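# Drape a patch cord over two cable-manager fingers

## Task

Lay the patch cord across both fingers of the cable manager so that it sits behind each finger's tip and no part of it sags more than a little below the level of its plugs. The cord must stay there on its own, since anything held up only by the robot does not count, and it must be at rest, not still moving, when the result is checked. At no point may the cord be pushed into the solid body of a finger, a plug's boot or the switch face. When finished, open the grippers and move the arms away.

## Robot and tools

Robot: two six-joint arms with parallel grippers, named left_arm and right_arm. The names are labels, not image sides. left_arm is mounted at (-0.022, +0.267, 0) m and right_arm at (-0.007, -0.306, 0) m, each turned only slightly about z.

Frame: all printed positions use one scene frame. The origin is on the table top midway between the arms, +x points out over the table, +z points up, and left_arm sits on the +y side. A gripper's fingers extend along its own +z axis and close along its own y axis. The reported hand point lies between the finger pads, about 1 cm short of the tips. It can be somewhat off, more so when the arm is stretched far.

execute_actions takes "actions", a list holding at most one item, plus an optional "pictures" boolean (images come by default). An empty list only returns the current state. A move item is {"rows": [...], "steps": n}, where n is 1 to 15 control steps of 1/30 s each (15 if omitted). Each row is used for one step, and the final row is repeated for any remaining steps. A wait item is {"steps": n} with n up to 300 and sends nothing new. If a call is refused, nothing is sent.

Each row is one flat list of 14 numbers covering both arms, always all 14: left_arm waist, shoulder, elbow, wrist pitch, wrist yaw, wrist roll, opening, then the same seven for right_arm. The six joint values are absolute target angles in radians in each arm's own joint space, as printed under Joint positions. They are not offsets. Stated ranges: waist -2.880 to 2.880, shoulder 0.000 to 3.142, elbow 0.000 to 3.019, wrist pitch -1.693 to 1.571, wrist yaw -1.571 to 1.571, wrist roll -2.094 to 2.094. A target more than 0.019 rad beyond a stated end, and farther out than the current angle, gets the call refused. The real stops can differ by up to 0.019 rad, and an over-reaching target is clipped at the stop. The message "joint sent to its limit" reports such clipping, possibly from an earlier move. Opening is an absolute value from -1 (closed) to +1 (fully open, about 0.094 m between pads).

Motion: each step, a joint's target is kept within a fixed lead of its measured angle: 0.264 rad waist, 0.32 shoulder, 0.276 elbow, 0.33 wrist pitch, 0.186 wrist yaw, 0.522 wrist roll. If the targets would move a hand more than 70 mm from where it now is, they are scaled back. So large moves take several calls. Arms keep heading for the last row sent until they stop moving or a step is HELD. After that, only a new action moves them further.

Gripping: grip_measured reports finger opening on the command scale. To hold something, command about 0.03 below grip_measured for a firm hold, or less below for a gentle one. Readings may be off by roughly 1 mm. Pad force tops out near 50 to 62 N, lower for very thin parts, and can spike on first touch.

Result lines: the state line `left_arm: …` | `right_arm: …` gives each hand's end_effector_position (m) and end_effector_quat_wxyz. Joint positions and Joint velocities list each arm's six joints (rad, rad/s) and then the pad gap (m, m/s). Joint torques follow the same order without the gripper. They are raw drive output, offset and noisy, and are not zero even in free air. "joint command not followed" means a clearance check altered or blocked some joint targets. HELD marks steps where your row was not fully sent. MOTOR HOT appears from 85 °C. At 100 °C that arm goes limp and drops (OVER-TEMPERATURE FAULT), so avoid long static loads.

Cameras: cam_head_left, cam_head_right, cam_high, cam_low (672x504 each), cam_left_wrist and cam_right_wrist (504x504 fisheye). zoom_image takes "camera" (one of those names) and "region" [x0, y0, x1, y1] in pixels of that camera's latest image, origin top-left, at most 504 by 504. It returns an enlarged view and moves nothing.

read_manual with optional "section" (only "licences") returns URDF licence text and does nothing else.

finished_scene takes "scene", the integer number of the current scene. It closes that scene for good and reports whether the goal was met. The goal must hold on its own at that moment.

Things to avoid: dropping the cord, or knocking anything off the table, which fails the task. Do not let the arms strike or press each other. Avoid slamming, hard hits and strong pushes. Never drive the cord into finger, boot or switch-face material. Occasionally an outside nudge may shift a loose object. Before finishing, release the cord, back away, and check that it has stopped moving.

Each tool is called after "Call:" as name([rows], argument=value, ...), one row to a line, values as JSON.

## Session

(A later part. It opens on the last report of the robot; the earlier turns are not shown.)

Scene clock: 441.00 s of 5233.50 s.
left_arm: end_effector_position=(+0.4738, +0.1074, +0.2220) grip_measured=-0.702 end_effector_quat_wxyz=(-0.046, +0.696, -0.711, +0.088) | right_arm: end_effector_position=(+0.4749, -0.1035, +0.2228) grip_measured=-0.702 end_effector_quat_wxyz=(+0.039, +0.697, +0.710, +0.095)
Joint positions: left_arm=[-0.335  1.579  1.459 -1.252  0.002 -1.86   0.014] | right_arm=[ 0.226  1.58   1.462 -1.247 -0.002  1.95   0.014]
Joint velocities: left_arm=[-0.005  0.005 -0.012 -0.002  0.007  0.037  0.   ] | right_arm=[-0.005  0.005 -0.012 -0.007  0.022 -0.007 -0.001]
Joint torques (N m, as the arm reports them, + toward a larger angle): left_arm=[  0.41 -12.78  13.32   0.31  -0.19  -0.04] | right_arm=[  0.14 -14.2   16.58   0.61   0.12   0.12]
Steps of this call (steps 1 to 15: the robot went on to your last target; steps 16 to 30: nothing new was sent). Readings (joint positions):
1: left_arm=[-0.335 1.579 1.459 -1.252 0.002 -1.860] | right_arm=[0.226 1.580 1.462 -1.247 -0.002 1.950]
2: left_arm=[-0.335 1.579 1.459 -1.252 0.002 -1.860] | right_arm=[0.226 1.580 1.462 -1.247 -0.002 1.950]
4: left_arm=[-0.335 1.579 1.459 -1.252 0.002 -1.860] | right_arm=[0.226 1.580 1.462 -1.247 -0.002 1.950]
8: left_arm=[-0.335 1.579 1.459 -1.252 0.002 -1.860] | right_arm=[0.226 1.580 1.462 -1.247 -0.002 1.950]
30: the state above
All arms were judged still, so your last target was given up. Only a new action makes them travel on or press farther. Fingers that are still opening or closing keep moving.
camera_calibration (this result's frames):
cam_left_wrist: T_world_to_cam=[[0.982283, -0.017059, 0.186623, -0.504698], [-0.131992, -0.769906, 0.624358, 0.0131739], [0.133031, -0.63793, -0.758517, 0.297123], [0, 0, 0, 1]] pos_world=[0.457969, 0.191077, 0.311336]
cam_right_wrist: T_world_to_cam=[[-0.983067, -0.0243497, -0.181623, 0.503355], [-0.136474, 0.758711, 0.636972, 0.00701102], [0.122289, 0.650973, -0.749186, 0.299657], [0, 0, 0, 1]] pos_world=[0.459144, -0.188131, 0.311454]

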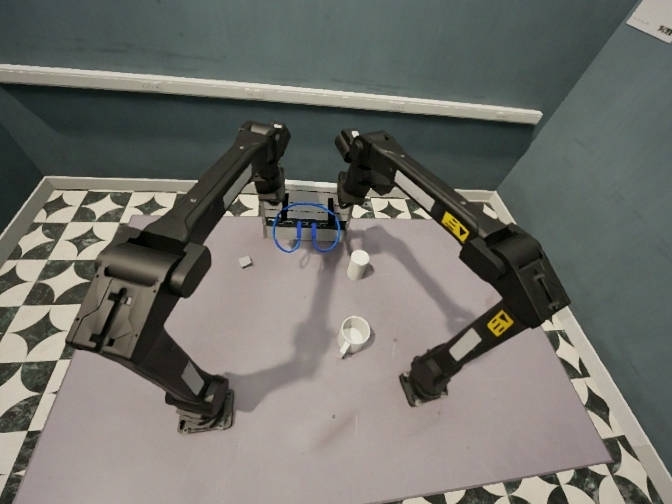

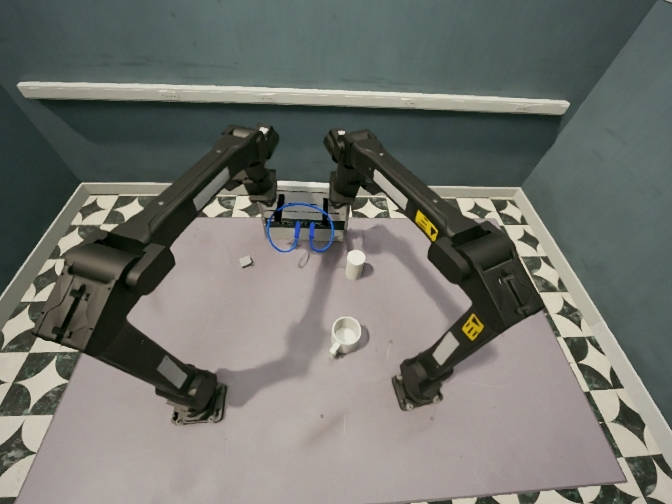

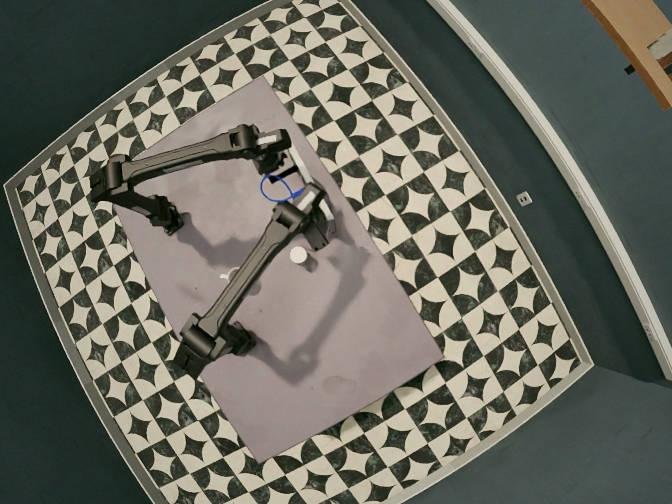

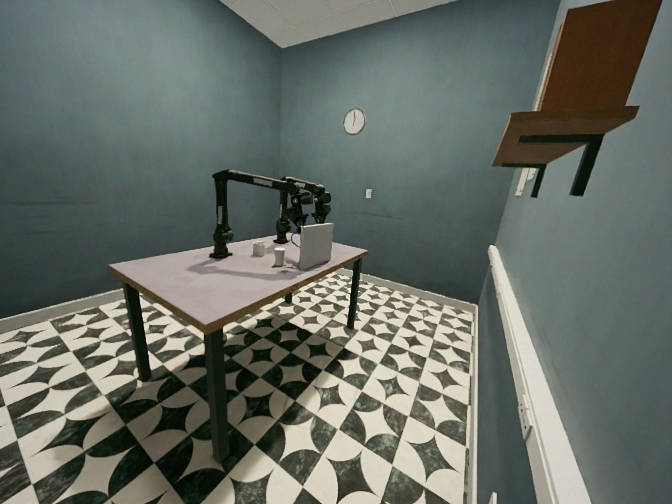

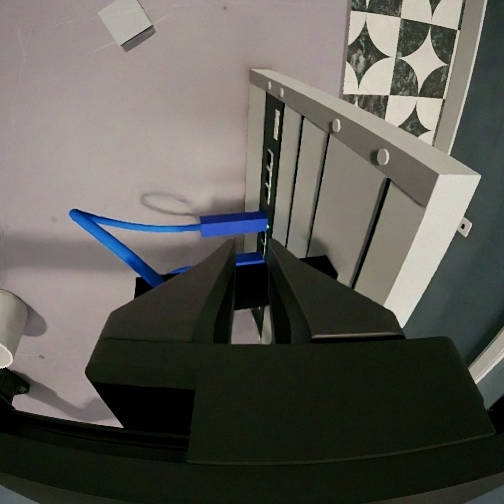

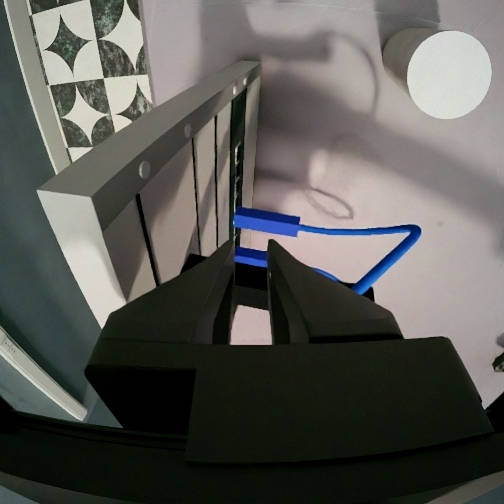

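It's hooked behind the tips. Retreat upward first, then away.

Call:
execute_actions([
  {"rows":[[-0.3,1.5,1.6,-1.4,0,-1.87,-0.7,0.2,1.5,1.62,-1.4,0,1.96,-0.7]],"steps":15},
], pictures=false)

Call:
execute_actions([
  {"rows":[[0.1,1.0,1.1,-1.0,0,-0.5,0,-0.3,1.0,1.1,-1.0,0,0.5,0]],"steps":15},
], pictures=false)

Call:
execute_actions([
  {"steps":60},
])

Scene clock: 449.07 s of 5233.50 s.
left_arm: end_effector_position=(+0.4588, +0.1255, +0.3116) grip_measured=-0.702 end_effector_quat_wxyz=(-0.065, +0.702, -0.699, +0.121) | right_arm: end_effector_position=(+0.4628, -0.1209, +0.2995) grip_measured=-0.702 end_effector_quat_wxyz=(+0.049, +0.703, +0.700, +0.116)
Joint positions: left_arm=[-0.31   1.477  1.567 -1.386  0.002 -1.86   0.014] | right_arm=[ 0.204  1.499  1.563 -1.382 -0.002  1.95   0.014]
Joint velocities: left_arm=[ 0.005  0.063 -0.002 -0.032  0.11  -0.037 -0.001] | right_arm=[-0.015 -0.063 -0.007  0.002  0.095 -0.051  0.001]
Joint torques (N m, as the arm reports them, + toward a larger angle): left_arm=[-0.21 -9.89 11.96  0.29 -0.23 -0.05] | right_arm=[  0.72 -12.1   15.15   0.34   0.11   0.12]
Steps of this call (steps 1 to 120: nothing new was sent; then 3.57 s passed at rest; steps 121 to 135: all 15 steps of this action). Readings (joint positions):
121: left_arm=[-0.334 1.577 1.467 -1.273 0.002 -1.860] | right_arm=[0.225 1.580 1.467 -1.265 -0.002 1.950]
122: left_arm=[-0.333 1.576 1.475 -1.304 0.002 -1.860] | right_arm=[0.224 1.579 1.474 -1.294 -0.002 1.950]
124: left_arm=[-0.328 1.560 1.496 -1.349 0.002 -1.860] | right_arm=[0.219 1.570 1.488 -1.337 -0.002 1.950]
128: left_arm=[-0.314 1.513 1.544 -1.382 0.002 -1.860] | right_arm=[0.208 1.542 1.527 -1.375 -0.002 1.950]
135: the state above

Scene clock: 449.57 s of 5233.50 s.
left_arm: end_effector_position=(+0.3680, +0.3268, +0.3511) grip_measured=-0.002 end_effector_quat_wxyz=(+0.327, -0.436, +0.831, -0.111) | right_arm: end_effector_position=(+0.3852, -0.3738, +0.3380) grip_measured=-0.002 end_effector_quat_wxyz=(+0.302, +0.503, +0.801, +0.122)
Joint positions: left_arm=[ 0.127  0.953  1.11  -1.023 -0.004 -0.814  0.047] | right_arm=[-0.339  0.982  1.11  -1.036  0.006  0.952  0.047]
Joint velocities: left_arm=[-0.132 -0.103  0.012  0.095  0.081  2.073  0.001] | right_arm=[ 0.005 -0.513 -0.017  0.154 -0.007 -2.777  0.   ]
Joint torques (N m, as the arm reports them, + toward a larger angle): left_arm=[-1.74 -0.65  9.14  2.25  0.06  0.05] | right_arm=[ 3.6  -3.06 10.11  2.56 -0.2  -0.02]
Steps of this call (steps 1 to 15: all 15 steps of this action). Readings (joint positions):
1: left_arm=[-0.302 1.463 1.543 -1.348 0.004 -1.819] | right_arm=[0.195 1.484 1.542 -1.347 -0.005 1.911]
2: left_arm=[-0.288 1.434 1.493 -1.289 0.005 -1.771] | right_arm=[0.179 1.457 1.497 -1.290 -0.006 1.863]
4: left_arm=[-0.231 1.358 1.389 -1.203 0.005 -1.678] | right_arm=[0.117 1.389 1.399 -1.207 -0.006 1.770]
8: left_arm=[-0.057 1.172 1.210 -1.103 0.005 -1.465] | right_arm=[-0.066 1.228 1.228 -1.118 -0.005 1.579]
15: the state above

Scene clock: 451.57 s of 5233.50 s.
left_arm: end_effector_position=(+0.3790, +0.3219, +0.3308) grip_measured=-0.002 end_effector_quat_wxyz=(+0.316, -0.301, +0.898, -0.059) | right_arm: end_effector_position=(+0.3929, -0.3589, +0.3335) grip_measured=-0.002 end_effector_quat_wxyz=(+0.317, +0.298, +0.898, +0.061)
Joint positions: left_arm=[ 0.111  1.001  1.105 -1.02  -0.003 -0.511  0.047] | right_arm=[-0.301  0.998  1.11  -1.025  0.001  0.511  0.047]
Joint velocities: left_arm=[-0.005 -0.005  0.002 -0.002  0.007 -0.051 -0.001] | right_arm=[ 0.005  0.005 -0.007 -0.007  0.037 -0.007  0.   ]
Joint torques (N m, as the arm reports them, + toward a larger angle): left_arm=[-1.17 -5.64  9.49  2.14  0.01  0.14] | right_arm=[ 0.76 -5.39 10.22  2.92 -0.03 -0.04]
Steps of this call (steps 1 to 45: the robot went on to your last target; steps 46 to 60: nothing new was sent). Readings (joint positions):
1: left_arm=[0.122 0.952 1.110 -1.021 -0.004 -0.753] | right_arm=[-0.335 0.967 1.110 -1.030 0.005 0.864]
2: left_arm=[0.118 0.957 1.110 -1.020 -0.003 -0.704] | right_arm=[-0.327 0.960 1.110 -1.027 0.004 0.793]
4: left_arm=[0.112 0.972 1.110 -1.020 -0.003 -0.633] | right_arm=[-0.310 0.960 1.110 -1.025 0.002 0.690]
8: left_arm=[0.111 0.999 1.108 -1.020 -0.003 -0.561] | right_arm=[-0.301 0.984 1.110 -1.025 0.001 0.584]
60: the state above
All arms were judged still, so your last target was given up. Only a new action makes them travel on or press farther. Fingers that are still opening or closing keep moving.
camera_calibration (this result's frames):
cam_left_wrist: T_world_to_cam=[[0.504175, -0.812216, 0.293449, -0.0264348], [-0.854922, -0.517465, 0.0365891, 0.48501], [0.122131, -0.269323, -0.955274, 0.479647], [0, 0, 0, 1]] pos_world=[0.369393, 0.358685, 0.448206]
cam_right_wrist: T_world_to_cam=[[-0.494132, -0.821592, -0.284289, -0.00733165], [-0.86131, 0.507099, 0.0315614, 0.515403], [0.118232, 0.260456, -0.958219, 0.490036], [0, 0, 0, 1]] pos_world=[0.382361, -0.395017, 0.451211]

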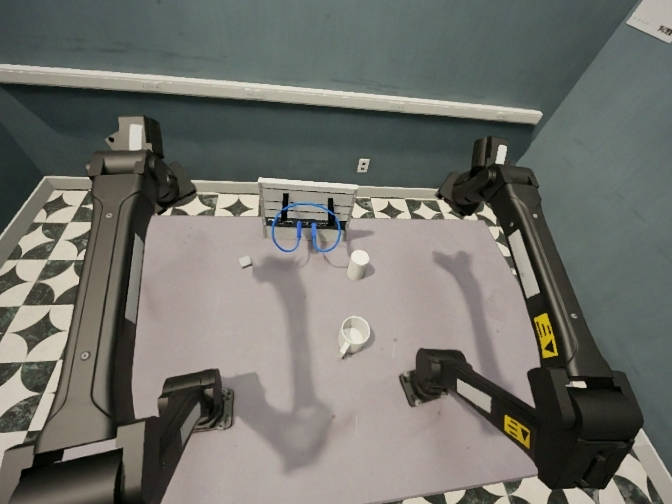

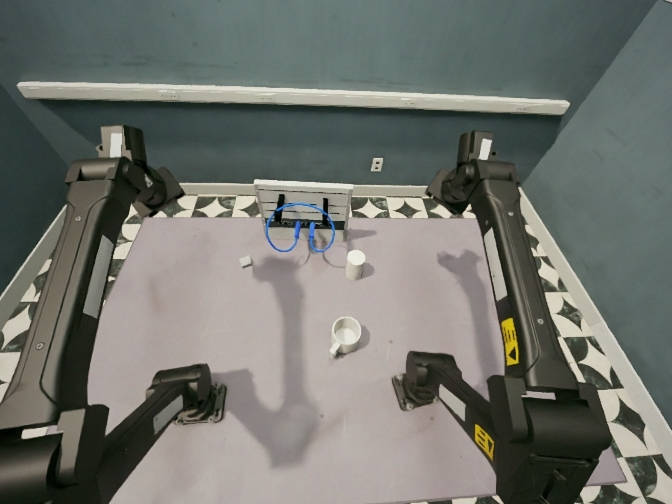

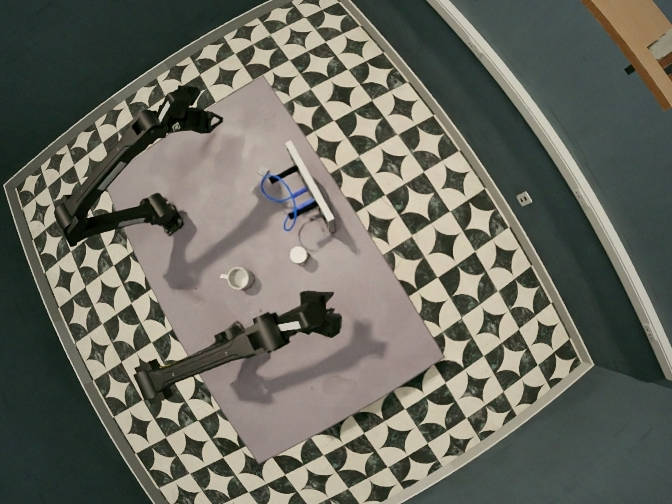

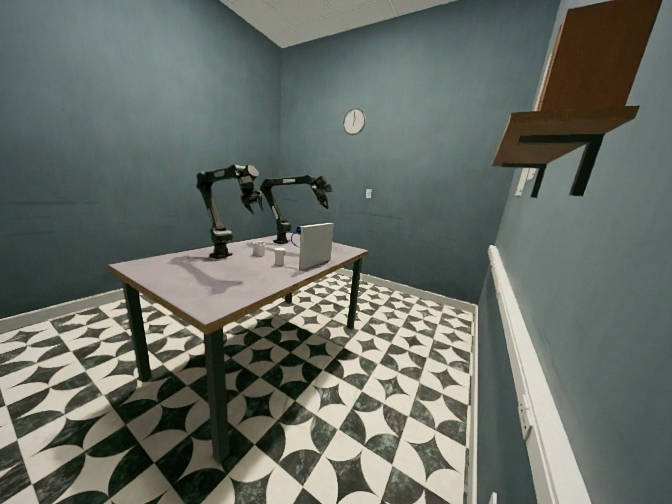

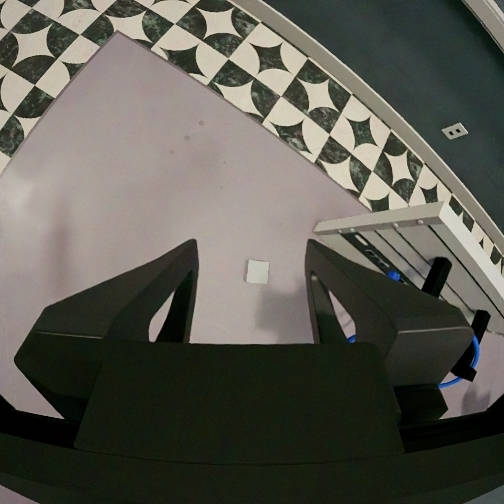

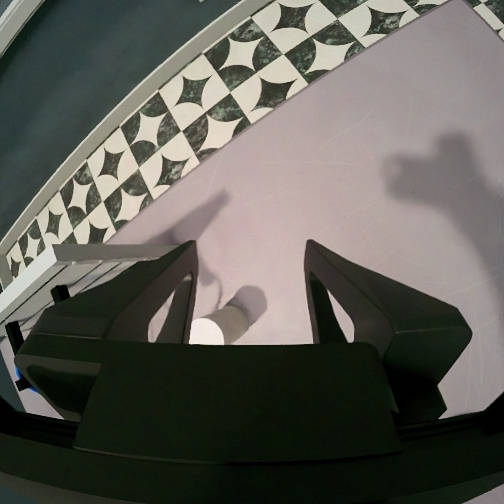

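Call:
finished_scene(scene=1)

The scene is finished: the task was done.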